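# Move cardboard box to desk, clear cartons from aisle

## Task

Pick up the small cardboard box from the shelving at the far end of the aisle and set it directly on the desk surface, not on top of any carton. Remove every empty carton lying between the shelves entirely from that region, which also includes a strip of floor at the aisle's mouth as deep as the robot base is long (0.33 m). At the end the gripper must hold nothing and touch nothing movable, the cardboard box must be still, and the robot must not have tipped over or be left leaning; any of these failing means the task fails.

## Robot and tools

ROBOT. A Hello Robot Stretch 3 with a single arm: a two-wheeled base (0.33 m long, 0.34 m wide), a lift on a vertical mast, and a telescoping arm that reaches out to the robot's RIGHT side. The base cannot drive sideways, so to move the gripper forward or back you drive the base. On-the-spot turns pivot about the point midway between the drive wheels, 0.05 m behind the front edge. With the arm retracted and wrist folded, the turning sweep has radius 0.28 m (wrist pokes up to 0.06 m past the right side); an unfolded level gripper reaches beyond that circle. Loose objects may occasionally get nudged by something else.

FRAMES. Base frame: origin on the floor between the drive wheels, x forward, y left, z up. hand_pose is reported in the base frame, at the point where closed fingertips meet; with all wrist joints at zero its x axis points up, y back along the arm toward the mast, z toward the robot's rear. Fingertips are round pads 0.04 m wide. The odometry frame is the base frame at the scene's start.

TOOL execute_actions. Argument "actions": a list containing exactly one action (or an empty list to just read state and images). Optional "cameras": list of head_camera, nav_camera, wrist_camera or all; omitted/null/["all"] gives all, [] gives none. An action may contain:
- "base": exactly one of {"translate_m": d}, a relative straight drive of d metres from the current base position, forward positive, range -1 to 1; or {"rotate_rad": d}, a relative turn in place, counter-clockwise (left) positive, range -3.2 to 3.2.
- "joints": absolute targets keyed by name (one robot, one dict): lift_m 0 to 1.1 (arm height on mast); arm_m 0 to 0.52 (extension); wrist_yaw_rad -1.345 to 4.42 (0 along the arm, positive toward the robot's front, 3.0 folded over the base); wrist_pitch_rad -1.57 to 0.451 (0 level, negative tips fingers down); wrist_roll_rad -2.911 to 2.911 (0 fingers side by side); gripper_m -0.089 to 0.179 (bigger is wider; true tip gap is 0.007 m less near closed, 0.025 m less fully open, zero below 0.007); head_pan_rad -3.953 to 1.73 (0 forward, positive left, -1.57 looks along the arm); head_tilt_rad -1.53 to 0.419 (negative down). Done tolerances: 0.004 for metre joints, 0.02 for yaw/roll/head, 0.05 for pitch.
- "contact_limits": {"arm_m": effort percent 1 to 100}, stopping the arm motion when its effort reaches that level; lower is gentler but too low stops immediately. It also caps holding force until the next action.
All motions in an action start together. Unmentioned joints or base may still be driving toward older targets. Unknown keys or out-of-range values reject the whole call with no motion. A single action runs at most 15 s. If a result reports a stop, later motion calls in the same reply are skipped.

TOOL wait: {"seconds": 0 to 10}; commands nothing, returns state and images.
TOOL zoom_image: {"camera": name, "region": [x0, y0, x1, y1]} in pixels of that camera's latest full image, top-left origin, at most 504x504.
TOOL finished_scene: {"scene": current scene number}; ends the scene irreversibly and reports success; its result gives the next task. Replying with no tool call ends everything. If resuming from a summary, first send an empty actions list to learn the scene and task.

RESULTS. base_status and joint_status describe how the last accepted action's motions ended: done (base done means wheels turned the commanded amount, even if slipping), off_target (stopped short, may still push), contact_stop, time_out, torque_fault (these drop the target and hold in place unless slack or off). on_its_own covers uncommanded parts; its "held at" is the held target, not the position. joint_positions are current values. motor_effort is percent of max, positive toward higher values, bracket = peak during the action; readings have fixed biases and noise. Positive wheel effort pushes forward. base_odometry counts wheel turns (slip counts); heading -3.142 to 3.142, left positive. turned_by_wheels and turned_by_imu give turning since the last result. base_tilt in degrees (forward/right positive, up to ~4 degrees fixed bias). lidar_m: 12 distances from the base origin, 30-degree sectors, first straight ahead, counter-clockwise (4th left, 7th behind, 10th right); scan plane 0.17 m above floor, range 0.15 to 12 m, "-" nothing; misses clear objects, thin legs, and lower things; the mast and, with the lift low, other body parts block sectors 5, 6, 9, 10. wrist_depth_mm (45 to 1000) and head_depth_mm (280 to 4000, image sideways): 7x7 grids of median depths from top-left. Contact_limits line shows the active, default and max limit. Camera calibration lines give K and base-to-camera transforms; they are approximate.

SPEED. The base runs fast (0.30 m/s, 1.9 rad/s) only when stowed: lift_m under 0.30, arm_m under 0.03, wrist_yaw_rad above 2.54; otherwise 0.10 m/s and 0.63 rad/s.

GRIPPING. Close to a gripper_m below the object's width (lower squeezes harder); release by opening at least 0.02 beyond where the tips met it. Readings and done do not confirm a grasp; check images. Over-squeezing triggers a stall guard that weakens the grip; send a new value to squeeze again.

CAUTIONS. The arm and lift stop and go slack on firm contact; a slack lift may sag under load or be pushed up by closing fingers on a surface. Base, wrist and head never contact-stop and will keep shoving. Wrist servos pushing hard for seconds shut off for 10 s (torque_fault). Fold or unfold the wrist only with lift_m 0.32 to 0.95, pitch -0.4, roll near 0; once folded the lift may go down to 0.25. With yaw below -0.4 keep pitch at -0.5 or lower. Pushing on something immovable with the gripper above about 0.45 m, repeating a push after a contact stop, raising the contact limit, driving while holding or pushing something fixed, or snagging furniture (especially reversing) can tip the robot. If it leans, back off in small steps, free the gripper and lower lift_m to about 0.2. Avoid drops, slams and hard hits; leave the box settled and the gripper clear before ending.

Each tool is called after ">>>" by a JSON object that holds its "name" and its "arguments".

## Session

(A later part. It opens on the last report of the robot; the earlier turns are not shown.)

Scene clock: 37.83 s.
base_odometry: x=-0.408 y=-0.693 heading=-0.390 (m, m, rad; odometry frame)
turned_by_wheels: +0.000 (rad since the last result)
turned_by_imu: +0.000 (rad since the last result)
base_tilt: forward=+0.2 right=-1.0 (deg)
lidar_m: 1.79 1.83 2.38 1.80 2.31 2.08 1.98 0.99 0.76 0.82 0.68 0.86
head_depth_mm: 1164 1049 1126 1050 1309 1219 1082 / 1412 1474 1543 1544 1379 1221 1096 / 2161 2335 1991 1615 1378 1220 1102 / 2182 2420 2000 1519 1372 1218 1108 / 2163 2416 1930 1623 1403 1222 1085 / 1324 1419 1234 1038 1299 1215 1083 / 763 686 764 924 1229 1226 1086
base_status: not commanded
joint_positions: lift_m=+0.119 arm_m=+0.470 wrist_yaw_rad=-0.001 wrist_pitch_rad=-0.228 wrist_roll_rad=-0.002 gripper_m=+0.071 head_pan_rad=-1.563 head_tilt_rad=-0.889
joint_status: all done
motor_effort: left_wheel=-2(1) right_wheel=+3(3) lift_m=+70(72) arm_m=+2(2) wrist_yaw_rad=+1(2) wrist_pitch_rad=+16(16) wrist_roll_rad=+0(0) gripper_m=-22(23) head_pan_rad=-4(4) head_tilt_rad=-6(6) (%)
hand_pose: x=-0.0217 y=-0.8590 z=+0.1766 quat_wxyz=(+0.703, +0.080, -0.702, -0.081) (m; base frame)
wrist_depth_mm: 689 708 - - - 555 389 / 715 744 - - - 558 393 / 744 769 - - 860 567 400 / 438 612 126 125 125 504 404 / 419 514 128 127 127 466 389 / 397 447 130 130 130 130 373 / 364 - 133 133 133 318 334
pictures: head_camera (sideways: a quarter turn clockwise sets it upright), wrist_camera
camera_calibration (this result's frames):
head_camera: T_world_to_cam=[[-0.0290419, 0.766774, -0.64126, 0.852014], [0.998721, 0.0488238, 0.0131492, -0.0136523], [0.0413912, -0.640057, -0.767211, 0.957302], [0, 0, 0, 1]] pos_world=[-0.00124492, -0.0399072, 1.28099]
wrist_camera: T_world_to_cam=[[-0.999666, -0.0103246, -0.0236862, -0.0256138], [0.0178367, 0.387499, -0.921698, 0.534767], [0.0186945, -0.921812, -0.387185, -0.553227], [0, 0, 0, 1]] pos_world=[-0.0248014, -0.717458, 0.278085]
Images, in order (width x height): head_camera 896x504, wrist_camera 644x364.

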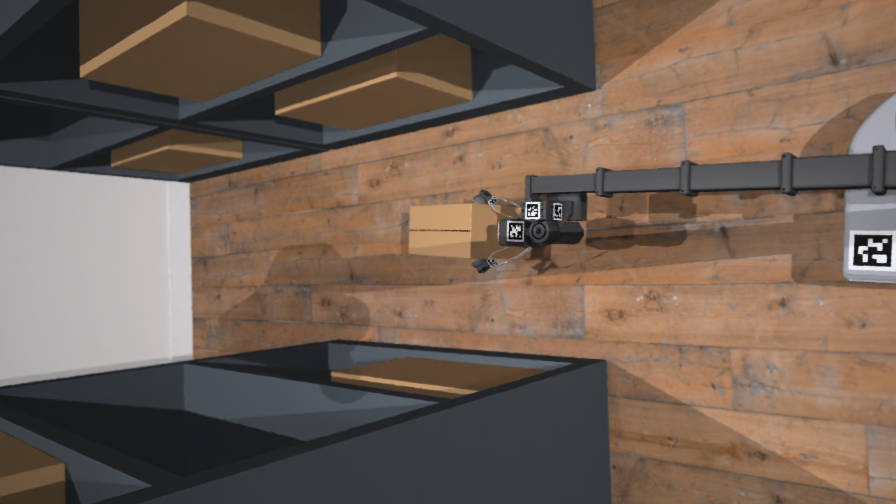

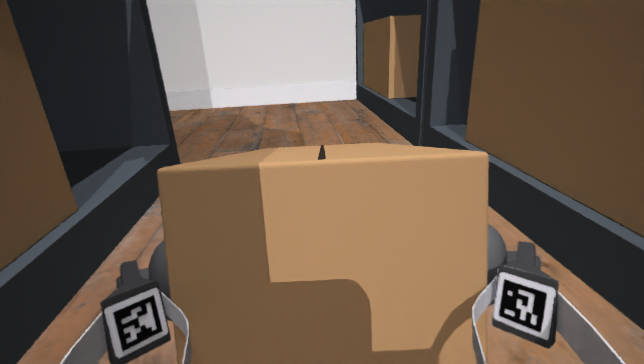

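>>> {"name": "execute_actions", "arguments": {"actions": [{"joints":{"lift_m":0.075,"arm_m":0.0}}], "cameras": ["head_camera","wrist_camera"]}}

Scene clock: 43.20 s.
base_odometry: x=-0.408 y=-0.693 heading=-0.390 (m, m, rad; odometry frame)
turned_by_wheels: +0.000 (rad since the last result)
turned_by_imu: -0.001 (rad since the last result)
base_tilt: forward=+0.3 right=-0.9 (deg)
lidar_m: 1.80 1.83 2.39 1.81 2.31 2.09 1.98 1.00 0.76 0.37 0.68 0.86
head_depth_mm: 1172 1051 1132 1047 1304 1229 1083 / 1413 1476 1540 1537 1376 1223 1093 / 2139 2351 1984 1648 1412 1205 1119 / 2184 2430 1991 1646 1368 1102 1100 / 2163 2421 1931 1633 1406 1225 1084 / 1329 1425 1231 1039 1302 1227 1085 / 761 685 763 925 1229 1226 1078
base_status: not commanded
joint_positions: lift_m=+0.076 arm_m=+0.011 wrist_yaw_rad=-0.001 wrist_pitch_rad=-0.196 wrist_roll_rad=-0.002 gripper_m=+0.071 head_pan_rad=-1.563 head_tilt_rad=-0.889
joint_status: arm_m contact_stop (moved -0.459 of -0.470); the others done
on_its_own: arm_m is slack since a contact_stop, until your next command for it (your +0.000 is given up)
motor_effort: left_wheel=-2(2) right_wheel=+3(3) lift_m=+5(67) arm_m=-1(31) wrist_yaw_rad=+1(2) wrist_pitch_rad=-2(32) wrist_roll_rad=+0(0) gripper_m=-22(22) head_pan_rad=-4(4) head_tilt_rad=-6(6) (%)
hand_pose: x=-0.0217 y=-0.4025 z=+0.1414 quat_wxyz=(+0.705, +0.069, -0.703, -0.070) (m; base frame)
wrist_depth_mm: 419 644 - - - 658 405 / 372 627 - - - 696 409 / 374 612 - 240 309 716 429 / 388 508 121 121 120 510 453 / 405 463 124 124 124 448 459 / 417 401 130 130 129 130 367 / 339 - 135 135 135 283 300
pictures: head_camera (sideways: a quarter turn clockwise sets it upright), wrist_camera
ARM HIT: the arm struck its own base hard.
camera_calibration (this result's frames):
head_camera: T_world_to_cam=[[-0.0290413, 0.766806, -0.641221, 0.851964], [0.998721, 0.0488219, 0.0131512, -0.0136549], [0.0413901, -0.640019, -0.767243, 0.957344], [0, 0, 0, 1]] pos_world=[-0.00124497, -0.0399062, 1.28099]
wrist_camera: T_world_to_cam=[[-0.999663, -0.0113671, -0.0233169, -0.0221359], [0.0177036, 0.358026, -0.933544, 0.315257], [0.0189597, -0.933642, -0.357704, -0.155012], [0, 0, 0, 1]] pos_world=[-0.0247707, -0.257848, 0.238342]
Images, in order (width x height): head_camera 896x504, wrist_camera 644x364.

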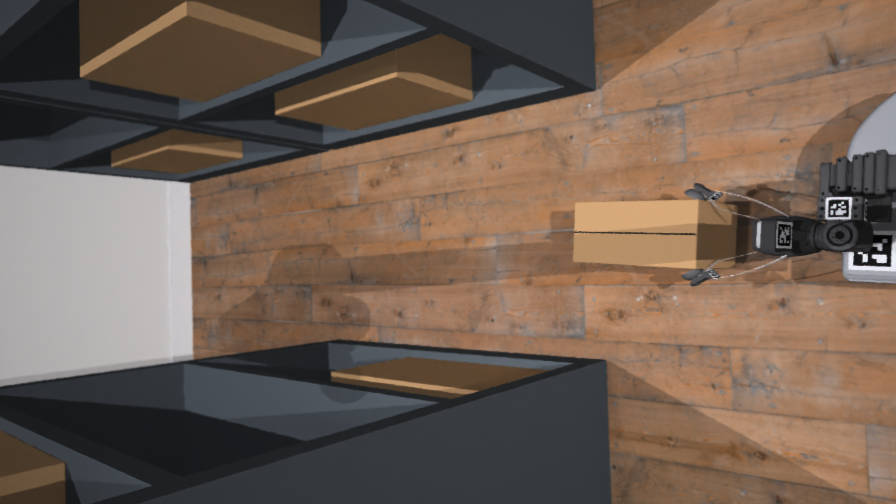

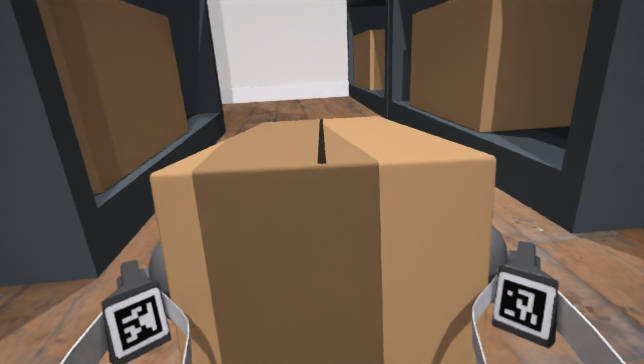

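>>> {"name": "execute_actions", "arguments": {"actions": [{"base":{"rotate_rad":-0.7},"joints":{"arm_m":0.05,"lift_m":0.085,"wrist_pitch_rad":-0.2}}], "cameras": ["head_camera"]}}

>>> {"name": "execute_actions", "arguments": {"actions": [{"base":{"rotate_rad":-0.77}}], "cameras": ["head_camera"]}}

>>> {"name": "execute_actions", "arguments": {"actions": [{"joints":{"arm_m":0.25,"lift_m":0.065}}], "cameras": ["head_camera","wrist_camera"]}}

Scene clock: 45.77 s.
base_odometry: x=-0.408 y=-0.693 heading=-1.090 (m, m, rad; odometry frame)
turned_by_wheels: -0.700 (rad since the last result)
turned_by_imu: -0.698 (rad since the last result)
base_tilt: forward=+0.1 right=-1.1 (deg)
lidar_m: 0.76 1.80 1.80 2.10 1.80 2.10 2.11 1.98 1.99 0.41 1.03 0.69
head_depth_mm: 1882 2107 2001 1652 1399 1222 1087 / 1993 2282 1995 1642 1403 1227 1094 / 820 976 1208 1574 1405 1196 - / 742 866 1040 1303 1352 1146 1101 / 674 778 921 1184 1374 1225 1085 / 653 1022 1158 1511 1411 1224 1083 / 874 1053 1450 1647 1404 1223 1080
base_status: done
joint_positions: lift_m=+0.084 arm_m=+0.050 wrist_yaw_rad=+0.003 wrist_pitch_rad=-0.217 wrist_roll_rad=-0.002 gripper_m=+0.071 head_pan_rad=-1.563 head_tilt_rad=-0.889
joint_status: all done
motor_effort: left_wheel=+3(7) right_wheel=-6(11) lift_m=+70(71) arm_m=+3(5) wrist_yaw_rad=-3(4) wrist_pitch_rad=+10(9) wrist_roll_rad=+0(0) gripper_m=-22(23) head_pan_rad=-4(5) head_tilt_rad=-7(6) (%)
hand_pose: x=-0.0206 y=-0.4398 z=+0.1442 quat_wxyz=(+0.704, +0.078, -0.702, -0.076) (m; base frame)
wrist_depth_mm: 977 594 465 579 - - - / - 651 479 599 - - - / - 685 464 225 276 - 963 / 755 625 120 120 120 554 614 / 526 489 124 124 125 462 458 / 412 383 129 129 129 130 364 / 334 - 135 135 135 285 301
pictures: head_camera (sideways: a quarter turn clockwise sets it upright)
camera_calibration (this result's frames):
head_camera: T_world_to_cam=[[-0.0290405, 0.766812, -0.641215, 0.851955], [0.998721, 0.0488208, 0.0131516, -0.0136554], [0.0413894, -0.640013, -0.767249, 0.957351], [0, 0, 0, 1]] pos_world=[-0.00124502, -0.039906, 1.28099]
Images, in order (width x height): head_camera 896x504.

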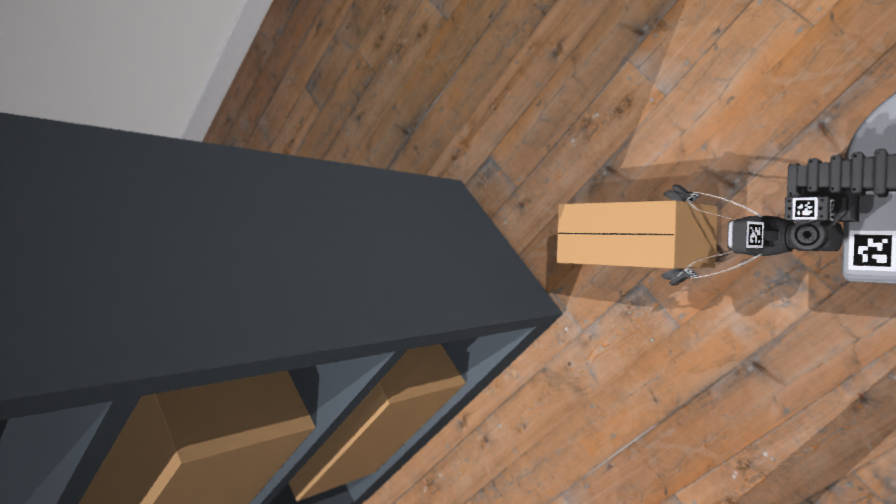

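Scene clock: 47.97 s.
base_odometry: x=-0.408 y=-0.693 heading=-1.859 (m, m, rad; odometry frame)
turned_by_wheels: -0.770 (rad since the last result)
turned_by_imu: -0.767 (rad since the last result)
base_tilt: forward=+0.2 right=-1.0 (deg)
lidar_m: 0.81 0.68 1.85 1.80 1.89 2.33 1.81 2.10 2.01 0.41 0.89 0.76
head_depth_mm: 1655 1930 1999 1653 1411 1228 1082 / 1695 1958 1996 1652 1405 1224 1092 / 1694 1981 1984 1649 1412 1201 - / 1722 1998 1998 1640 1336 1140 1103 / 1714 2017 1987 1655 1402 1217 1080 / 1735 2019 1982 1654 1400 1226 1082 / 1735 2037 1986 1651 1391 1217 1079
base_status: done
joint_positions: lift_m=+0.084 arm_m=+0.050 wrist_yaw_rad=+0.003 wrist_pitch_rad=-0.217 wrist_roll_rad=-0.002 gripper_m=+0.071 head_pan_rad=-1.563 head_tilt_rad=-0.889
joint_status: not commanded
motor_effort: left_wheel=+4(7) right_wheel=-6(12) lift_m=+70(69) arm_m=+3(3) wrist_yaw_rad=-4(3) wrist_pitch_rad=+10(10) wrist_roll_rad=+0(0) gripper_m=-23(22) head_pan_rad=-4(4) head_tilt_rad=-7(6) (%)
hand_pose: x=-0.0206 y=-0.4398 z=+0.1442 quat_wxyz=(+0.704, +0.078, -0.702, -0.076) (m; base frame)
wrist_depth_mm: - - - - - - - / - - - - - - - / - - - 224 275 - 964 / 770 676 120 120 120 545 615 / 527 489 124 124 124 464 458 / 408 384 129 129 130 130 362 / 333 - 135 135 136 286 302
pictures: head_camera (sideways: a quarter turn clockwise sets it upright)
camera_calibration (this result's frames):
head_camera: T_world_to_cam=[[-0.0290392, 0.766818, -0.641207, 0.851945], [0.998721, 0.0488188, 0.013152, -0.0136559], [0.0413882, -0.640005, -0.767255, 0.957359], [0, 0, 0, 1]] pos_world=[-0.00124509, -0.0399058, 1.28099]
Images, in order (width x height): head_camera 896x504.

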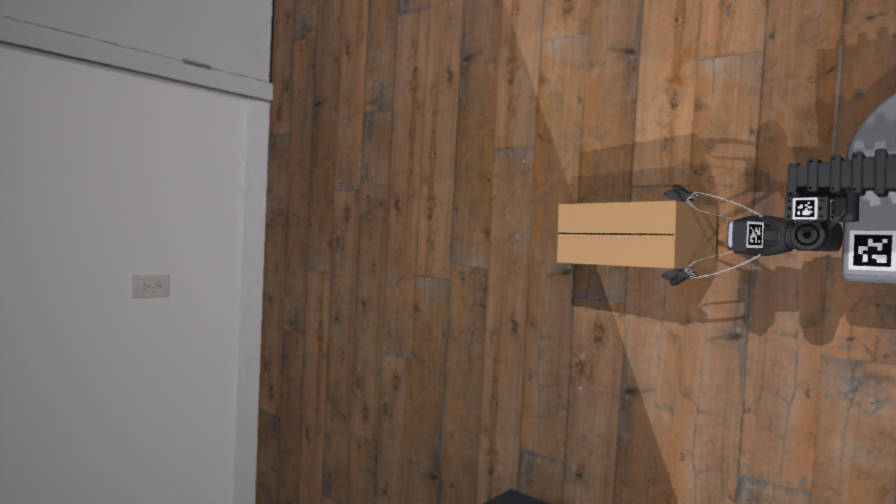

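Scene clock: 50.67 s.
base_odometry: x=-0.408 y=-0.693 heading=-1.859 (m, m, rad; odometry frame)
turned_by_wheels: +0.000 (rad since the last result)
turned_by_imu: +0.000 (rad since the last result)
base_tilt: forward=+0.2 right=-1.0 (deg)
lidar_m: 0.81 0.68 1.85 1.79 1.88 2.33 1.80 2.11 2.01 0.61 0.89 0.76
head_depth_mm: 1634 1937 1996 1654 1399 1226 1081 / 1692 1954 1999 1644 1408 1218 1093 / 1701 1969 1992 1641 1372 1205 1126 / 1715 2006 1986 1656 1290 1199 1112 / 1725 2001 2000 1640 1401 1222 1083 / 1726 2006 1981 1652 1408 1219 1078 / 1743 2060 1998 1637 1397 1222 1086
base_status: not commanded
joint_positions: lift_m=+0.066 arm_m=+0.250 wrist_yaw_rad=+0.000 wrist_pitch_rad=-0.216 wrist_roll_rad=-0.002 gripper_m=+0.071 head_pan_rad=-1.563 head_tilt_rad=-0.889
joint_status: all done
motor_effort: left_wheel=+3(4) right_wheel=-6(6) lift_m=+16(66) arm_m=+3(5) wrist_yaw_rad=+0(3) wrist_pitch_rad=+9(10) wrist_roll_rad=+0(0) gripper_m=-22(22) head_pan_rad=-4(4) head_tilt_rad=-6(7) (%)
hand_pose: x=-0.0214 y=-0.6398 z=+0.1261 quat_wxyz=(+0.704, +0.077, -0.702, -0.076) (m; base frame)
wrist_depth_mm: - - - - - - - / - - - - - - - / - - 223 180 172 911 885 / 716 627 117 116 117 510 565 / 488 453 121 121 122 386 420 / 378 359 128 129 129 129 336 / 307 - 136 137 137 264 277
pictures: head_camera (sideways: a quarter turn clockwise sets it upright), wrist_camera
camera_calibration (this result's frames):
head_camera: T_world_to_cam=[[-0.0290391, 0.766818, -0.641207, 0.851945], [0.998721, 0.0488187, 0.013152, -0.0136559], [0.0413881, -0.640005, -0.767255, 0.957359], [0, 0, 0, 1]] pos_world=[-0.0012451, -0.0399058, 1.28099]
wrist_camera: T_world_to_cam=[[-0.99965, -0.012079, -0.0235549, -0.0253242], [0.0172709, 0.376741, -0.926158, 0.396959], [0.0200612, -0.92624, -0.3764, -0.374925], [0, 0, 0, 1]] pos_world=[-0.0246498, -0.497127, 0.225929]
Images, in order (width x height): head_camera 896x504, wrist_camera 644x364.

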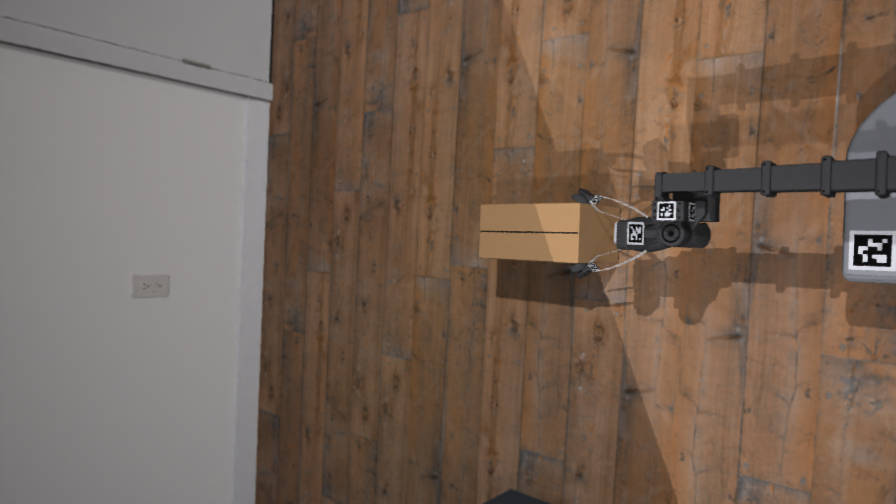

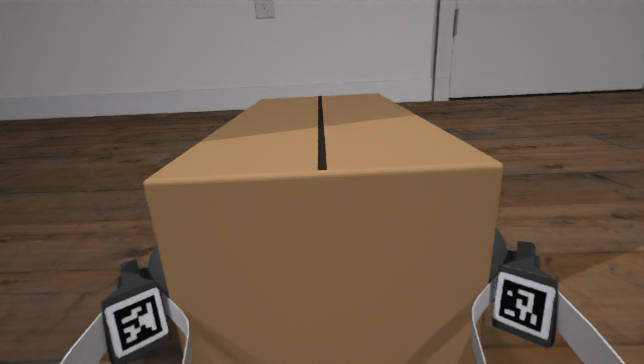

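>>> {"name": "execute_actions", "arguments": {"actions": [{"joints":{"gripper_m":0.179,"head_pan_rad":-0.25,"head_tilt_rad":-0.45}}], "cameras": []}}

>>> {"name": "execute_actions", "arguments": {"actions": [{"joints":{"arm_m":0.08}}], "cameras": []}}

>>> {"name": "execute_actions", "arguments": {"actions": [{"joints":{"lift_m":0.34,"wrist_pitch_rad":-0.4,"gripper_m":0.04,"wrist_yaw_rad":1.2}}], "cameras": []}}

>>> {"name": "execute_actions", "arguments": {"actions": [{"base":{"translate_m":0.2},"joints":{"arm_m":0.0,"wrist_yaw_rad":3.0}}], "cameras": ["head_camera","nav_camera"]}}

Scene clock: 52.97 s.
base_odometry: x=-0.408 y=-0.693 heading=-1.859 (m, m, rad; odometry frame)
turned_by_wheels: +0.000 (rad since the last result)
turned_by_imu: +0.000 (rad since the last result)
base_tilt: forward=+0.2 right=-0.9 (deg)
lidar_m: 0.81 0.69 1.85 1.80 1.88 2.33 1.81 2.10 2.01 1.99 0.90 0.76
head_depth_mm: 802 1431 691 749 830 949 1106 / 923 1449 1280 1135 1159 980 1087 / 1273 1410 1480 1319 1381 1411 1288 / 1657 2216 2385 2154 1902 1584 1280 / 2067 2276 2422 2601 2052 1574 1285 / 2036 2221 2383 2607 2055 1574 1276 / 1984 2113 2297 1535 1654 1329 1178
base_status: not commanded
joint_positions: lift_m=+0.066 arm_m=+0.250 wrist_yaw_rad=+0.000 wrist_pitch_rad=-0.220 wrist_roll_rad=-0.002 gripper_m=+0.179 head_pan_rad=-0.257 head_tilt_rad=-0.458
joint_status: all done
motor_effort: left_wheel=+3(3) right_wheel=-5(6) lift_m=+17(16) arm_m=+3(3) wrist_yaw_rad=+0(0) wrist_pitch_rad=+11(12) wrist_roll_rad=+0(0) gripper_m=+0(95) head_pan_rad=+3(48) head_tilt_rad=+5(34) (%)
hand_pose: x=-0.0214 y=-0.6395 z=+0.1251 quat_wxyz=(+0.704, +0.078, -0.702, -0.078) (m; base frame)
wrist_depth_mm: - - - - - - - / - - - - - - - / - - 240 198 193 905 857 / 697 674 127 122 118 541 565 / 487 446 119 119 119 122 419 / 389 342 126 127 127 312 345 / - 289 135 135 136 271 260
pictures: none
No camera images: the call's "cameras" was empty. Leave "cameras" out to get every camera's image.

Scene clock: 55.47 s.
base_odometry: x=-0.408 y=-0.693 heading=-1.859 (m, m, rad; odometry frame)
turned_by_wheels: +0.000 (rad since the last result)
turned_by_imu: +0.000 (rad since the last result)
base_tilt: forward=+0.2 right=-1.1 (deg)
lidar_m: 0.81 0.68 1.85 1.80 1.88 2.33 1.80 2.10 2.01 2.00 0.90 0.76
head_depth_mm: 800 1429 691 749 832 950 1109 / 926 1441 1275 1124 1167 974 1081 / 1275 1419 1474 1318 1394 1405 1281 / 1664 2202 2374 2153 1900 1579 1282 / 2065 2258 2448 2642 2052 1575 1281 / 2021 2210 2383 2596 2045 1588 1278 / 1982 2132 2299 1542 1650 1336 1175
base_status: not commanded
joint_positions: lift_m=+0.066 arm_m=+0.080 wrist_yaw_rad=+0.000 wrist_pitch_rad=-0.219 wrist_roll_rad=-0.002 gripper_m=+0.179 head_pan_rad=-0.257 head_tilt_rad=-0.458
joint_status: all done
motor_effort: left_wheel=+3(3) right_wheel=-5(6) lift_m=+16(16) arm_m=-4(4) wrist_yaw_rad=-1(1) wrist_pitch_rad=+11(11) wrist_roll_rad=+0(0) gripper_m=+0(0) head_pan_rad=+4(4) head_tilt_rad=+5(5) (%)
hand_pose: x=-0.0214 y=-0.4701 z=+0.1253 quat_wxyz=(+0.704, +0.078, -0.702, -0.077) (m; base frame)
wrist_depth_mm: - - - - - - - / - - - - - - - / - - 947 277 868 901 867 / 705 669 603 295 561 585 570 / 485 475 441 312 416 433 422 / 389 365 357 329 333 342 345 / - 300 293 289 287 282 259
pictures: none
No camera images: the call's "cameras" was empty. Leave "cameras" out to get every camera's image.

Scene clock: 58.80 s.
base_odometry: x=-0.408 y=-0.693 heading=-1.859 (m, m, rad; odometry frame)
turned_by_wheels: +0.000 (rad since the last result)
turned_by_imu: +0.000 (rad since the last result)
base_tilt: forward=+0.2 right=-1.0 (deg)
lidar_m: 0.81 0.69 1.85 1.79 1.88 2.33 1.80 2.10 2.01 0.61 0.89 0.76
head_depth_mm: 799 1423 695 749 829 948 1109 / 926 1448 1275 1130 1164 981 1084 / 1264 1403 1477 1320 1382 1408 1281 / 1677 2234 2408 2151 1883 1584 1281 / 2056 2243 2438 2622 2073 1571 1280 / 2011 2203 2371 2582 2050 1578 1285 / 1995 2135 2277 1551 1651 1325 1183
base_status: not commanded
joint_positions: lift_m=+0.339 arm_m=+0.080 wrist_yaw_rad=+1.198 wrist_pitch_rad=-0.414 wrist_roll_rad=-0.002 gripper_m=+0.040 head_pan_rad=-0.257 head_tilt_rad=-0.458
joint_status: all done
motor_effort: left_wheel=+3(3) right_wheel=-5(5) lift_m=+69(74) arm_m=-4(4) wrist_yaw_rad=+1(1) wrist_pitch_rad=+8(10) wrist_roll_rad=+0(0) gripper_m=+0(94) head_pan_rad=+4(3) head_tilt_rad=+4(4) (%)
hand_pose: x=+0.1880 y=-0.3071 z=+0.3527 quat_wxyz=(+0.654, +0.510, -0.488, +0.271) (m; base frame)
wrist_depth_mm: - - - 555 615 - - / - - - 596 664 - - / - - - 650 731 - - / 924 922 910 719 803 860 834 / 769 755 739 737 737 698 687 / 638 629 622 604 - 587 586 / 545 534 514 522 506 512 505
pictures: none
No camera images: the call's "cameras" was empty. Leave "cameras" out to get every camera's image.

Scene clock: 62.03 s.
base_odometry: x=-0.465 y=-0.885 heading=-1.859 (m, m, rad; odometry frame)
turned_by_wheels: +0.000 (rad since the last result)
turned_by_imu: +0.000 (rad since the last result)
base_tilt: forward=+0.2 right=-1.0 (deg)
lidar_m: 0.79 0.49 0.65 1.79 1.87 2.54 2.00 2.28 0.63 0.63 0.62 0.61
head_depth_mm: 801 1284 1289 823 980 941 805 / 1010 1251 1276 1080 998 1047 1184 / 1154 1236 1309 1413 1405 1440 1282 / 1709 2084 2259 2159 1970 1584 1279 / 1909 2063 2258 2469 2062 1587 1282 / 1871 2011 2187 2401 2048 1567 1277 / 1816 1968 2111 2246 1467 1426 1183
base_status: done
joint_positions: lift_m=+0.339 arm_m=+0.000 wrist_yaw_rad=+2.998 wrist_pitch_rad=-0.414 wrist_roll_rad=-0.002 gripper_m=+0.040 head_pan_rad=-0.257 head_tilt_rad=-0.458
joint_status: all done
motor_effort: left_wheel=+3(7) right_wheel=-5(6) lift_m=+69(69) arm_m=-4(4) wrist_yaw_rad=+1(2) wrist_pitch_rad=+8(8) wrist_roll_rad=+0(0) gripper_m=+0(0) head_pan_rad=+4(4) head_tilt_rad=+4(4) (%)
hand_pose: x=+0.0109 y=+0.0774 z=+0.3527 quat_wxyz=(+0.195, +0.700, +0.096, +0.681) (m; base frame)
wrist_depth_mm: - - - - - 691 496 / - - - - - 702 499 / - - - - - 719 509 / 951 920 898 904 881 746 516 / 777 763 741 733 736 676 528 / 645 629 - 612 - 593 535 / 547 539 - 541 501 506 504
pictures: head_camera (sideways: a quarter turn clockwise sets it upright), nav_camera (sideways: a quarter turn counterclockwise sets it upright)
camera_calibration (this result's frames):
head_camera: T_world_to_cam=[[-0.420568, 0.0866445, -0.903114, 1.19575], [0.212586, 0.977128, -0.00525295, 0.0150984], [0.882003, -0.194198, -0.429369, 0.512681], [0, 0, 0, 1]] pos_world=[0.0474971, -0.0187961, 1.3001]
nav_camera: T_world_to_cam=[[0.419418, -0.159686, 0.893638, -1.12249], [-0.314348, -0.949051, -0.0220526, 0.0768517], [0.85163, -0.271665, -0.448246, 0.533547], [0, 0, 0, 1]] pos_world=[0.0405639, 0.0386367, 1.24395]
Images, in order (width x height): head_camera 896x504, nav_camera 672x504.

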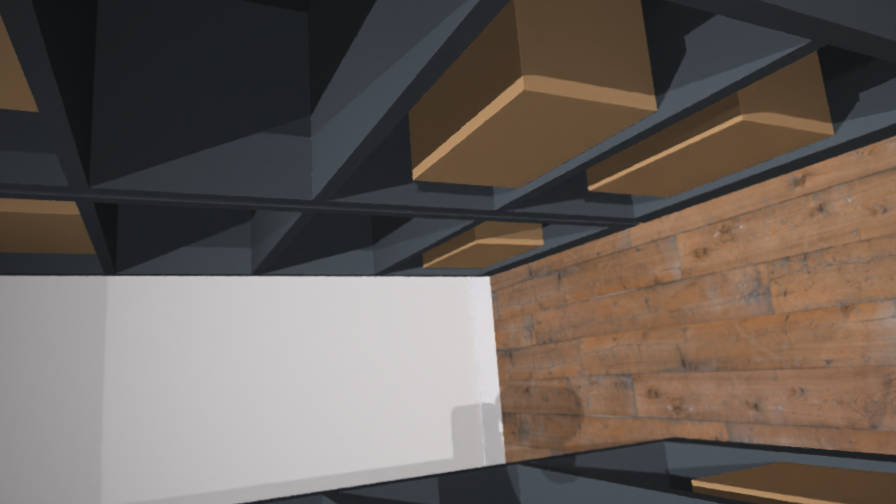

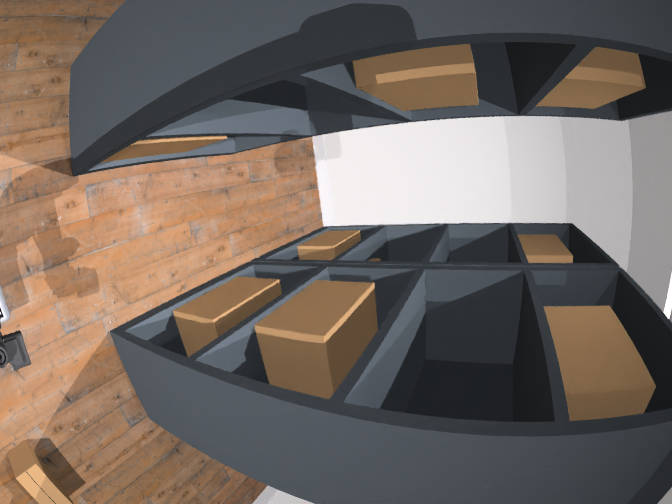

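>>> {"name": "execute_actions", "arguments": {"actions": [{"base":{"rotate_rad":-0.06},"joints":{"lift_m":0.28,"head_pan_rad":-0.5}}], "cameras": []}}

>>> {"name": "execute_actions", "arguments": {"actions": [{"base":{"translate_m":0.55}}], "cameras": []}}

>>> {"name": "execute_actions", "arguments": {"actions": [{"base":{"rotate_rad":0.06}}], "cameras": []}}

>>> {"name": "execute_actions", "arguments": {"actions": [{"base":{"translate_m":0.4}}], "cameras": ["head_camera","nav_camera"]}}

Scene clock: 63.97 s.
base_odometry: x=-0.465 y=-0.885 heading=-1.919 (m, m, rad; odometry frame)
turned_by_wheels: -0.060 (rad since the last result)
turned_by_imu: -0.060 (rad since the last result)
base_tilt: forward=+0.2 right=-0.9 (deg)
lidar_m: 0.98 0.49 0.62 1.79 1.84 2.48 2.00 2.29 0.64 0.63 0.65 0.60
head_depth_mm: 468 517 578 655 752 890 1091 / 521 518 557 609 682 788 946 / 831 1324 1265 812 1076 880 922 / 844 1343 1261 1011 1043 1176 1226 / 1070 1261 1316 1231 1333 1444 1281 / 1117 1237 1372 1829 1935 1571 1284 / 1609 1978 2132 2305 2040 1565 1272
base_status: done
joint_positions: lift_m=+0.281 arm_m=+0.000 wrist_yaw_rad=+2.999 wrist_pitch_rad=-0.415 wrist_roll_rad=-0.002 gripper_m=+0.040 head_pan_rad=-0.493 head_tilt_rad=-0.458
joint_status: all done
motor_effort: left_wheel=+3(7) right_wheel=-5(9) lift_m=+16(64) arm_m=-4(4) wrist_yaw_rad=+1(2) wrist_pitch_rad=+9(8) wrist_roll_rad=+0(0) gripper_m=+0(0) head_pan_rad=-4(27) head_tilt_rad=+5(4) (%)
hand_pose: x=+0.0108 y=+0.0773 z=+0.2942 quat_wxyz=(+0.195, +0.700, +0.096, +0.681) (m; base frame)
wrist_depth_mm: - - - - - 626 463 / - - - - - 646 474 / - - - - - 678 485 / 849 815 800 787 767 685 499 / 674 649 659 634 643 614 507 / 560 549 - 545 - 520 497 / 480 488 - - 444 449 445
pictures: none
No camera images: the call's "cameras" was empty. Leave "cameras" out to get every camera's image.

Scene clock: 67.43 s.
base_odometry: x=-0.652 y=-1.402 heading=-1.919 (m, m, rad; odometry frame)
turned_by_wheels: +0.000 (rad since the last result)
turned_by_imu: +0.001 (rad since the last result)
base_tilt: forward=+0.2 right=-1.1 (deg)
lidar_m: 1.45 0.35 0.25 0.24 0.23 2.50 2.56 0.92 0.96 0.40 0.45 0.56
head_depth_mm: 798 926 989 721 546 615 603 / 782 871 959 717 734 681 713 / 738 813 894 759 832 818 926 / 703 765 834 902 1011 1119 1207 / 852 1585 1119 1634 1391 1488 1278 / 1098 1563 1638 1790 1826 1571 1276 / 1386 1512 1633 1785 1893 1569 1280
base_status: done
joint_positions: lift_m=+0.281 arm_m=+0.000 wrist_yaw_rad=+2.999 wrist_pitch_rad=-0.415 wrist_roll_rad=-0.002 gripper_m=+0.040 head_pan_rad=-0.493 head_tilt_rad=-0.457
joint_status: not commanded
motor_effort: left_wheel=+3(10) right_wheel=-4(9) lift_m=+16(16) arm_m=-4(4) wrist_yaw_rad=+2(1) wrist_pitch_rad=+9(9) wrist_roll_rad=+0(0) gripper_m=+0(0) head_pan_rad=-4(4) head_tilt_rad=+4(4) (%)
hand_pose: x=+0.0107 y=+0.0773 z=+0.2941 quat_wxyz=(+0.195, +0.700, +0.097, +0.681) (m; base frame)
wrist_depth_mm: - - 603 460 432 403 374 / - - 388 292 301 319 340 / - - 505 312 330 352 375 / 833 801 528 340 364 388 416 / 678 659 527 376 401 434 465 / 557 551 - 418 - 461 483 / 480 492 - - 439 451 443
pictures: none
No camera images: the call's "cameras" was empty. Leave "cameras" out to get every camera's image.

Scene clock: 68.57 s.
base_odometry: x=-0.652 y=-1.402 heading=-1.859 (m, m, rad; odometry frame)
turned_by_wheels: +0.060 (rad since the last result)
turned_by_imu: +0.060 (rad since the last result)
base_tilt: forward=+0.2 right=-0.9 (deg)
lidar_m: 0.81 0.33 0.25 0.23 0.23 2.65 2.55 0.92 0.40 0.40 0.45 0.60
head_depth_mm: 788 875 964 721 574 634 629 / 746 826 908 716 763 714 750 / 709 780 857 818 872 880 1001 / 733 797 857 946 1043 1185 1242 / 1051 1604 1590 1752 1598 1537 1283 / 1412 1556 1694 1828 1972 1583 1275 / 1392 1500 1618 1769 1889 1580 1275
base_status: done
joint_positions: lift_m=+0.281 arm_m=+0.000 wrist_yaw_rad=+2.999 wrist_pitch_rad=-0.415 wrist_roll_rad=-0.002 gripper_m=+0.040 head_pan_rad=-0.493 head_tilt_rad=-0.457
joint_status: not commanded
motor_effort: left_wheel=-2(4) right_wheel=+4(5) lift_m=+17(17) arm_m=-4(4) wrist_yaw_rad=+1(1) wrist_pitch_rad=+9(9) wrist_roll_rad=+0(0) gripper_m=+0(0) head_pan_rad=-4(5) head_tilt_rad=+3(3) (%)
hand_pose: x=+0.0107 y=+0.0773 z=+0.2941 quat_wxyz=(+0.195, +0.700, +0.097, +0.681) (m; base frame)
wrist_depth_mm: - - 481 464 431 401 373 / - - 436 289 300 305 318 / - - 449 310 320 336 351 / 838 805 451 340 352 369 387 / 667 664 422 375 389 411 430 / 566 552 - 414 - 442 456 / 481 492 - - 445 451 444
pictures: none
No camera images: the call's "cameras" was empty. Leave "cameras" out to get every camera's image.

Scene clock: 71.63 s.
base_odometry: x=-0.766 y=-1.785 heading=-1.859 (m, m, rad; odometry frame)
turned_by_wheels: +0.000 (rad since the last result)
turned_by_imu: +0.000 (rad since the last result)
base_tilt: forward=+0.3 right=-1.0 (deg)
lidar_m: 1.36 0.43 0.55 0.23 0.24 0.34 2.96 0.62 0.44 0.42 0.44 0.60
head_depth_mm: 458 484 512 533 579 663 743 / 814 1211 1191 676 665 710 758 / 830 1353 1263 879 1202 971 1185 / 843 1291 1259 1515 1271 1282 1254 / 1090 1221 1311 1477 1566 1520 1285 / 1123 1210 1311 1432 1571 1570 1286 / 1075 1158 1250 1355 1484 1551 1267
base_status: done
joint_positions: lift_m=+0.281 arm_m=+0.000 wrist_yaw_rad=+2.999 wrist_pitch_rad=-0.415 wrist_roll_rad=-0.002 gripper_m=+0.040 head_pan_rad=-0.493 head_tilt_rad=-0.457
joint_status: not commanded
motor_effort: left_wheel=-2(6) right_wheel=+4(13) lift_m=+17(17) arm_m=-4(4) wrist_yaw_rad=+1(1) wrist_pitch_rad=+9(9) wrist_roll_rad=+0(0) gripper_m=+0(0) head_pan_rad=-4(5) head_tilt_rad=+3(4) (%)
hand_pose: x=+0.0106 y=+0.0773 z=+0.2941 quat_wxyz=(+0.195, +0.700, +0.097, +0.681) (m; base frame)
wrist_depth_mm: 591 - 501 648 675 571 412 / 294 - 273 318 735 585 418 / 265 - 285 302 776 599 427 / 290 296 308 329 635 583 435 / 312 324 340 370 530 507 443 / 346 359 - 401 - 432 442 / 376 388 - - 432 445 443
pictures: head_camera (sideways: a quarter turn clockwise sets it upright), nav_camera (sideways: a quarter turn counterclockwise sets it upright)
camera_calibration (this result's frames):
head_camera: T_world_to_cam=[[-0.388173, 0.182258, -0.903385, 1.1959], [0.435047, 0.900392, -0.00528003, 0.0137767], [0.812438, -0.395065, -0.428799, 0.512364], [0, 0, 0, 1]] pos_world=[0.0419593, -0.0279503, 1.30013]
nav_camera: T_world_to_cam=[[0.36999, -0.253011, 0.89392, -1.12255], [-0.527416, -0.84932, -0.0220921, 0.078203], [0.764813, -0.463294, -0.447682, 0.533343], [0, 0, 0, 1]] pos_world=[0.0486708, 0.0294957, 1.24397]
Images, in order (width x height): head_camera 896x504, nav_camera 672x504.

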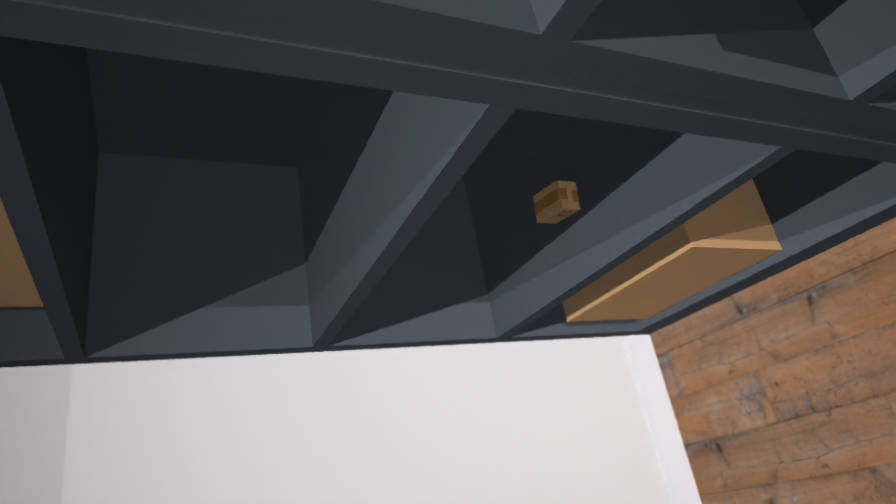

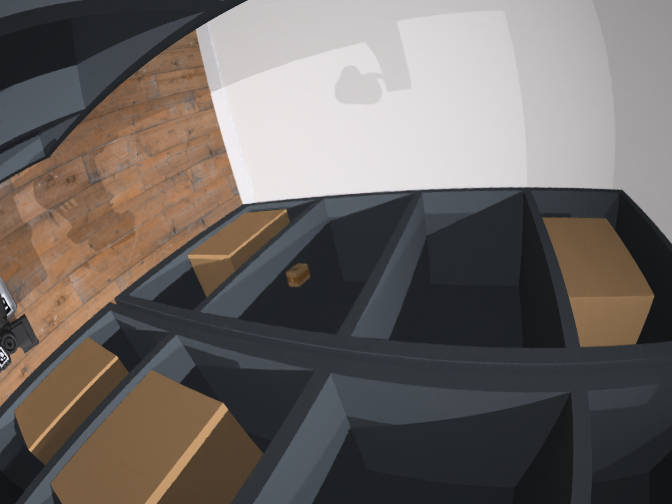

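>>> {"name": "execute_actions", "arguments": {"actions": [{"base":{"translate_m":0.95},"joints":{"head_pan_rad":-1.57,"head_tilt_rad":-0.9}}], "cameras": ["head_camera","nav_camera"]}}

>>> {"name": "execute_actions", "arguments": {"actions": [{"joints":{"lift_m":0.6}}], "cameras": []}}

>>> {"name": "execute_actions", "arguments": {"actions": [{"joints":{"wrist_yaw_rad":0,"gripper_m":0.12}}], "cameras": ["head_camera","wrist_camera"]}}

Scene clock: 77.17 s.
base_odometry: x=-1.036 y=-2.696 heading=-1.859 (m, m, rad; odometry frame)
turned_by_wheels: +0.000 (rad since the last result)
turned_by_imu: +0.001 (rad since the last result)
base_tilt: forward=+0.2 right=-0.9 (deg)
lidar_m: 0.41 0.43 0.61 0.65 0.55 0.55 0.94 0.65 0.47 0.46 0.48 0.43
head_depth_mm: 712 576 499 967 859 1184 1080 / 713 575 499 962 876 1194 1098 / 718 574 498 963 879 1175 1117 / 724 575 498 963 876 1175 - / 727 575 497 965 878 1174 1078 / 735 573 1057 960 997 1195 1078 / 739 573 795 898 927 1082 1047
base_status: done
joint_positions: lift_m=+0.281 arm_m=+0.000 wrist_yaw_rad=+2.999 wrist_pitch_rad=-0.415 wrist_roll_rad=-0.002 gripper_m=+0.040 head_pan_rad=-1.563 head_tilt_rad=-0.888
joint_status: all done
motor_effort: left_wheel=-2(6) right_wheel=+4(14) lift_m=+17(16) arm_m=-4(4) wrist_yaw_rad=+1(1) wrist_pitch_rad=+9(9) wrist_roll_rad=+0(0) gripper_m=+0(0) head_pan_rad=-4(49) head_tilt_rad=-6(35) (%)
hand_pose: x=+0.0106 y=+0.0773 z=+0.2941 quat_wxyz=(+0.195, +0.700, +0.097, +0.681) (m; base frame)
wrist_depth_mm: 697 - 635 659 921 638 458 / 701 - 677 699 971 649 465 / 657 - 727 762 811 666 471 / 525 578 769 777 763 671 483 / 529 610 665 634 643 602 476 / 532 548 - 535 - 515 479 / 479 489 - - 446 450 440
pictures: head_camera (sideways: a quarter turn clockwise sets it upright), nav_camera (sideways: a quarter turn counterclockwise sets it upright)
camera_calibration (this result's frames):
head_camera: T_world_to_cam=[[-0.0288928, 0.766613, -0.641459, 0.852272], [0.99873, 0.0486346, 0.0131385, -0.0136384], [0.0412692, -0.640264, -0.767045, 0.957087], [0, 0, 0, 1]] pos_world=[-0.00125257, -0.0399112, 1.28101]
nav_camera: T_world_to_cam=[[-0.0419492, -0.779051, 0.625555, -0.770225], [-0.998258, 0.0586854, 0.00614312, 0.0443114], [-0.0414968, -0.624208, -0.780156, 0.970755], [0, 0, 0, 1]] pos_world=[0.0522071, 0.00330771, 1.23889]
Images, in order (width x height): head_camera 896x504, nav_camera 672x504.

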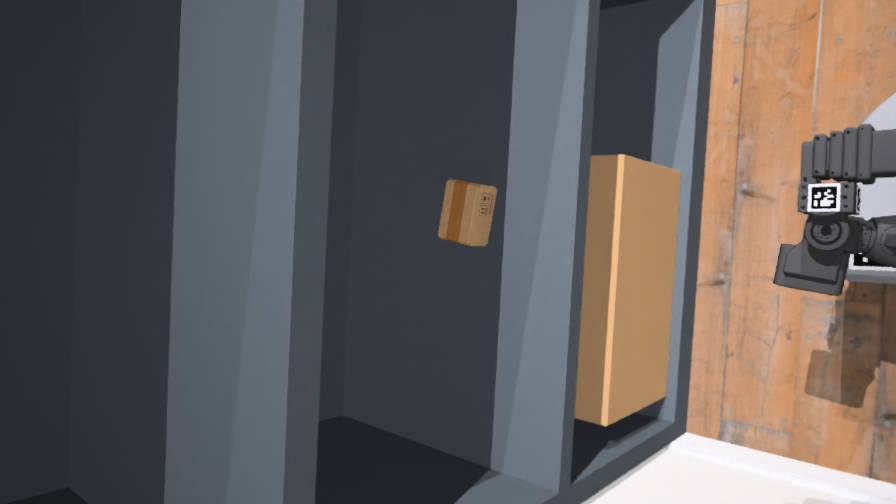

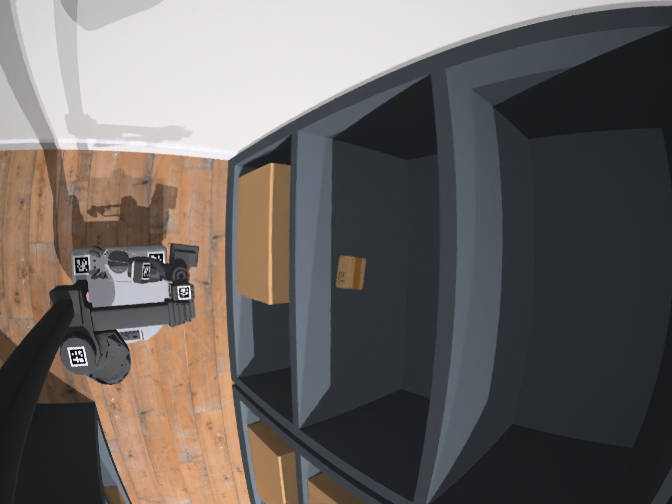

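Scene clock: 80.90 s.
base_odometry: x=-1.036 y=-2.696 heading=-1.859 (m, m, rad; odometry frame)
turned_by_wheels: +0.000 (rad since the last result)
turned_by_imu: -0.001 (rad since the last result)
base_tilt: forward=+0.2 right=-1.1 (deg)
lidar_m: 0.41 0.43 0.61 0.65 0.55 0.55 0.94 0.65 0.47 0.46 0.48 0.42
head_depth_mm: 713 576 499 965 857 1182 1085 / 716 575 498 968 874 1199 - / 715 575 498 965 877 1173 1100 / 724 575 499 965 878 1160 - / 729 573 499 964 874 1186 1083 / 733 575 1065 963 994 1194 1084 / 737 575 790 896 925 1084 1047
base_status: not commanded
joint_positions: lift_m=+0.599 arm_m=+0.000 wrist_yaw_rad=+2.999 wrist_pitch_rad=-0.415 wrist_roll_rad=-0.002 gripper_m=+0.040 head_pan_rad=-1.563 head_tilt_rad=-0.888
joint_status: all done
motor_effort: left_wheel=-2(2) right_wheel=+4(4) lift_m=+69(71) arm_m=-4(4) wrist_yaw_rad=+1(1) wrist_pitch_rad=+9(9) wrist_roll_rad=+0(0) gripper_m=+0(0) head_pan_rad=-4(4) head_tilt_rad=-6(7) (%)
hand_pose: x=+0.0106 y=+0.0773 z=+0.6125 quat_wxyz=(+0.195, +0.700, +0.097, +0.681) (m; base frame)
wrist_depth_mm: 691 - 628 981 915 631 458 / 689 - 675 689 749 647 466 / 685 - 981 - - 674 472 / 755 893 819 830 - 687 476 / 754 905 864 925 970 701 487 / 739 731 - 930 - 727 497 / 661 702 - 816 779 699 512
pictures: none
No camera images: the call's "cameras" was empty. Leave "cameras" out to get every camera's image.

Scene clock: 83.40 s.
base_odometry: x=-1.036 y=-2.696 heading=-1.859 (m, m, rad; odometry frame)
turned_by_wheels: +0.000 (rad since the last result)
turned_by_imu: +0.000 (rad since the last result)
base_tilt: forward=+0.2 right=-1.1 (deg)
lidar_m: 0.41 0.43 0.61 0.65 0.55 0.55 0.94 0.65 0.47 0.46 0.48 0.43
head_depth_mm: 711 575 499 968 858 1180 1080 / 714 575 498 966 876 1195 - / 716 576 498 966 866 1172 - / 726 576 498 962 878 1180 1110 / 727 573 499 964 873 1183 1085 / 734 574 1067 964 988 1195 1084 / 737 575 790 896 925 1095 1053
base_status: not commanded
joint_positions: lift_m=+0.599 arm_m=+0.000 wrist_yaw_rad=+0.002 wrist_pitch_rad=-0.415 wrist_roll_rad=-0.002 gripper_m=+0.120 head_pan_rad=-1.563 head_tilt_rad=-0.888
joint_status: all done
motor_effort: left_wheel=-2(2) right_wheel=+4(4) lift_m=+69(69) arm_m=-4(4) wrist_yaw_rad=-2(1) wrist_pitch_rad=+9(9) wrist_roll_rad=+0(0) gripper_m=+1(92) head_pan_rad=-4(4) head_tilt_rad=-7(6) (%)
hand_pose: x=-0.0211 y=-0.3699 z=+0.6125 quat_wxyz=(+0.693, +0.147, -0.691, -0.145) (m; base frame)
wrist_depth_mm: 470 595 585 587 585 586 578 / 468 623 637 620 618 611 578 / 466 535 516 403 482 476 460 / 407 400 392 366 371 365 362 / 328 324 317 309 304 308 294 / 280 280 272 271 268 - 265 / 449 425 434 431 429 691 596
pictures: head_camera (sideways: a quarter turn clockwise sets it upright), wrist_camera
camera_calibration (this result's frames):
head_camera: T_world_to_cam=[[-0.0288928, 0.766615, -0.641456, 0.852269], [0.99873, 0.0486345, 0.0131386, -0.0136386], [0.0412692, -0.640262, -0.767047, 0.95709], [0, 0, 0, 1]] pos_world=[-0.00125257, -0.0399112, 1.28101]
wrist_camera: T_world_to_cam=[[-0.999643, -0.00836102, -0.0253702, -0.0078665], [0.0165248, 0.552652, -0.833248, 0.75391], [0.0209877, -0.83337, -0.552317, 0.200296], [0, 0, 0, 1]] pos_world=[-0.0245257, -0.249795, 0.738622]
Images, in order (width x height): head_camera 896x504, wrist_camera 644x364.

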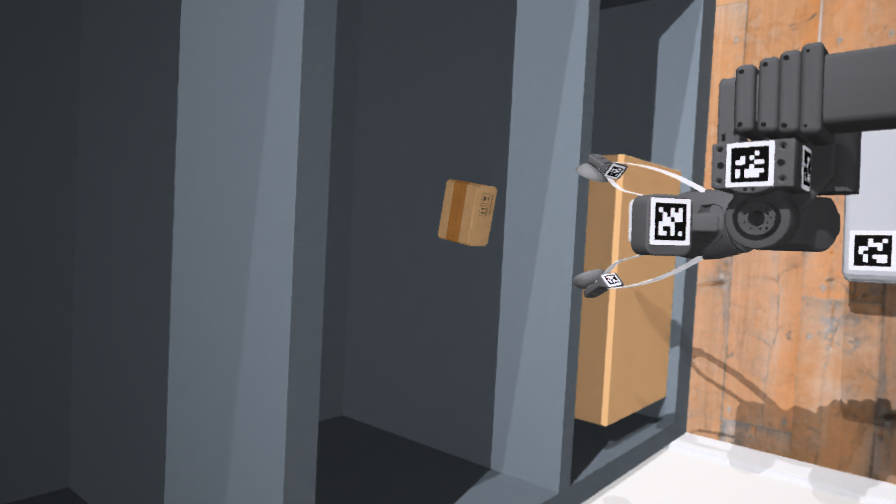

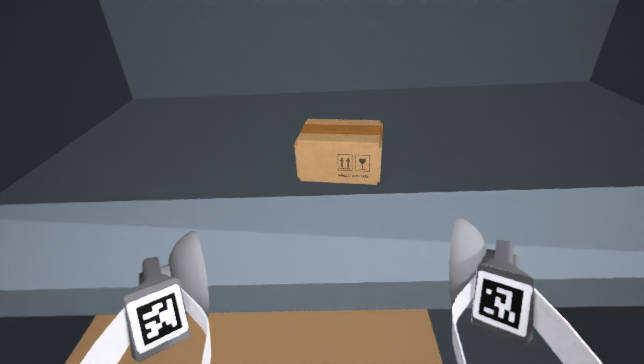

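>>> {"name": "execute_actions", "arguments": {"actions": [{"base":{"translate_m":-0.018},"joints":{"lift_m":0.565,"arm_m":0.13,"gripper_m":0.155}}], "cameras": ["head_camera","wrist_camera"]}}

Scene clock: 86.03 s.
base_odometry: x=-1.031 y=-2.678 heading=-1.860 (m, m, rad; odometry frame)
turned_by_wheels: +0.000 (rad since the last result)
turned_by_imu: -0.001 (rad since the last result)
base_tilt: forward=+0.3 right=-1.0 (deg)
lidar_m: 0.43 0.45 0.64 0.65 0.54 0.54 0.92 0.64 0.47 0.46 0.48 0.44
head_depth_mm: 712 576 498 962 861 1177 1084 / 712 574 498 964 857 1200 - / 717 574 498 965 855 1174 1108 / 721 574 497 939 877 1184 1109 / 725 575 498 964 879 1185 1082 / 734 574 503 957 875 1193 1083 / 738 573 833 916 922 1113 1064
base_status: done
joint_positions: lift_m=+0.566 arm_m=+0.130 wrist_yaw_rad=+0.001 wrist_pitch_rad=-0.415 wrist_roll_rad=-0.002 gripper_m=+0.155 head_pan_rad=-1.563 head_tilt_rad=-0.889
joint_status: all done
motor_effort: left_wheel=-2(6) right_wheel=+4(6) lift_m=+16(63) arm_m=+3(2) wrist_yaw_rad=+0(2) wrist_pitch_rad=+9(9) wrist_roll_rad=+0(0) gripper_m=+0(94) head_pan_rad=-4(3) head_tilt_rad=-6(7) (%)
hand_pose: x=-0.0214 y=-0.4995 z=+0.5791 quat_wxyz=(+0.693, +0.146, -0.691, -0.146) (m; base frame)
wrist_depth_mm: 466 471 469 469 466 463 463 / 482 513 507 503 496 494 491 / 442 442 426 416 404 394 383 / 342 334 315 232 298 304 300 / 272 268 261 241 245 257 246 / 227 230 220 217 214 211 211 / 200 186 190 186 185 182 180
pictures: head_camera (sideways: a quarter turn clockwise sets it upright), wrist_camera
camera_calibration (this result's frames):
head_camera: T_world_to_cam=[[-0.0288932, 0.766721, -0.641329, 0.852104], [0.99873, 0.0486319, 0.0131454, -0.0136475], [0.0412679, -0.640135, -0.767153, 0.957227], [0, 0, 0, 1]] pos_world=[-0.00125262, -0.0399077, 1.281]
wrist_camera: T_world_to_cam=[[-0.999653, -0.00710728, -0.0253714, -0.00945159], [0.0172154, 0.552779, -0.83315, 0.797679], [0.0199462, -0.833298, -0.552465, 0.0739883], [0, 0, 0, 1]] pos_world=[-0.0246564, -0.379353, 0.705223]
Images, in order (width x height): head_camera 896x504, wrist_camera 644x364.

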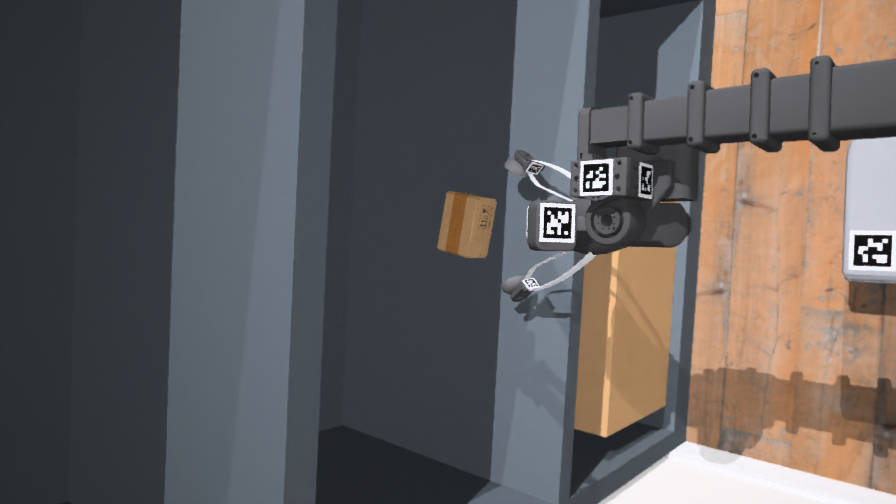

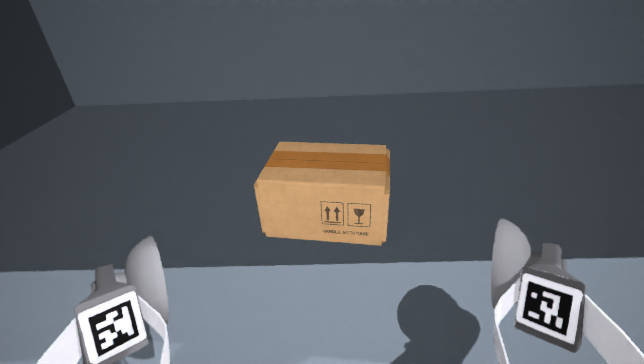

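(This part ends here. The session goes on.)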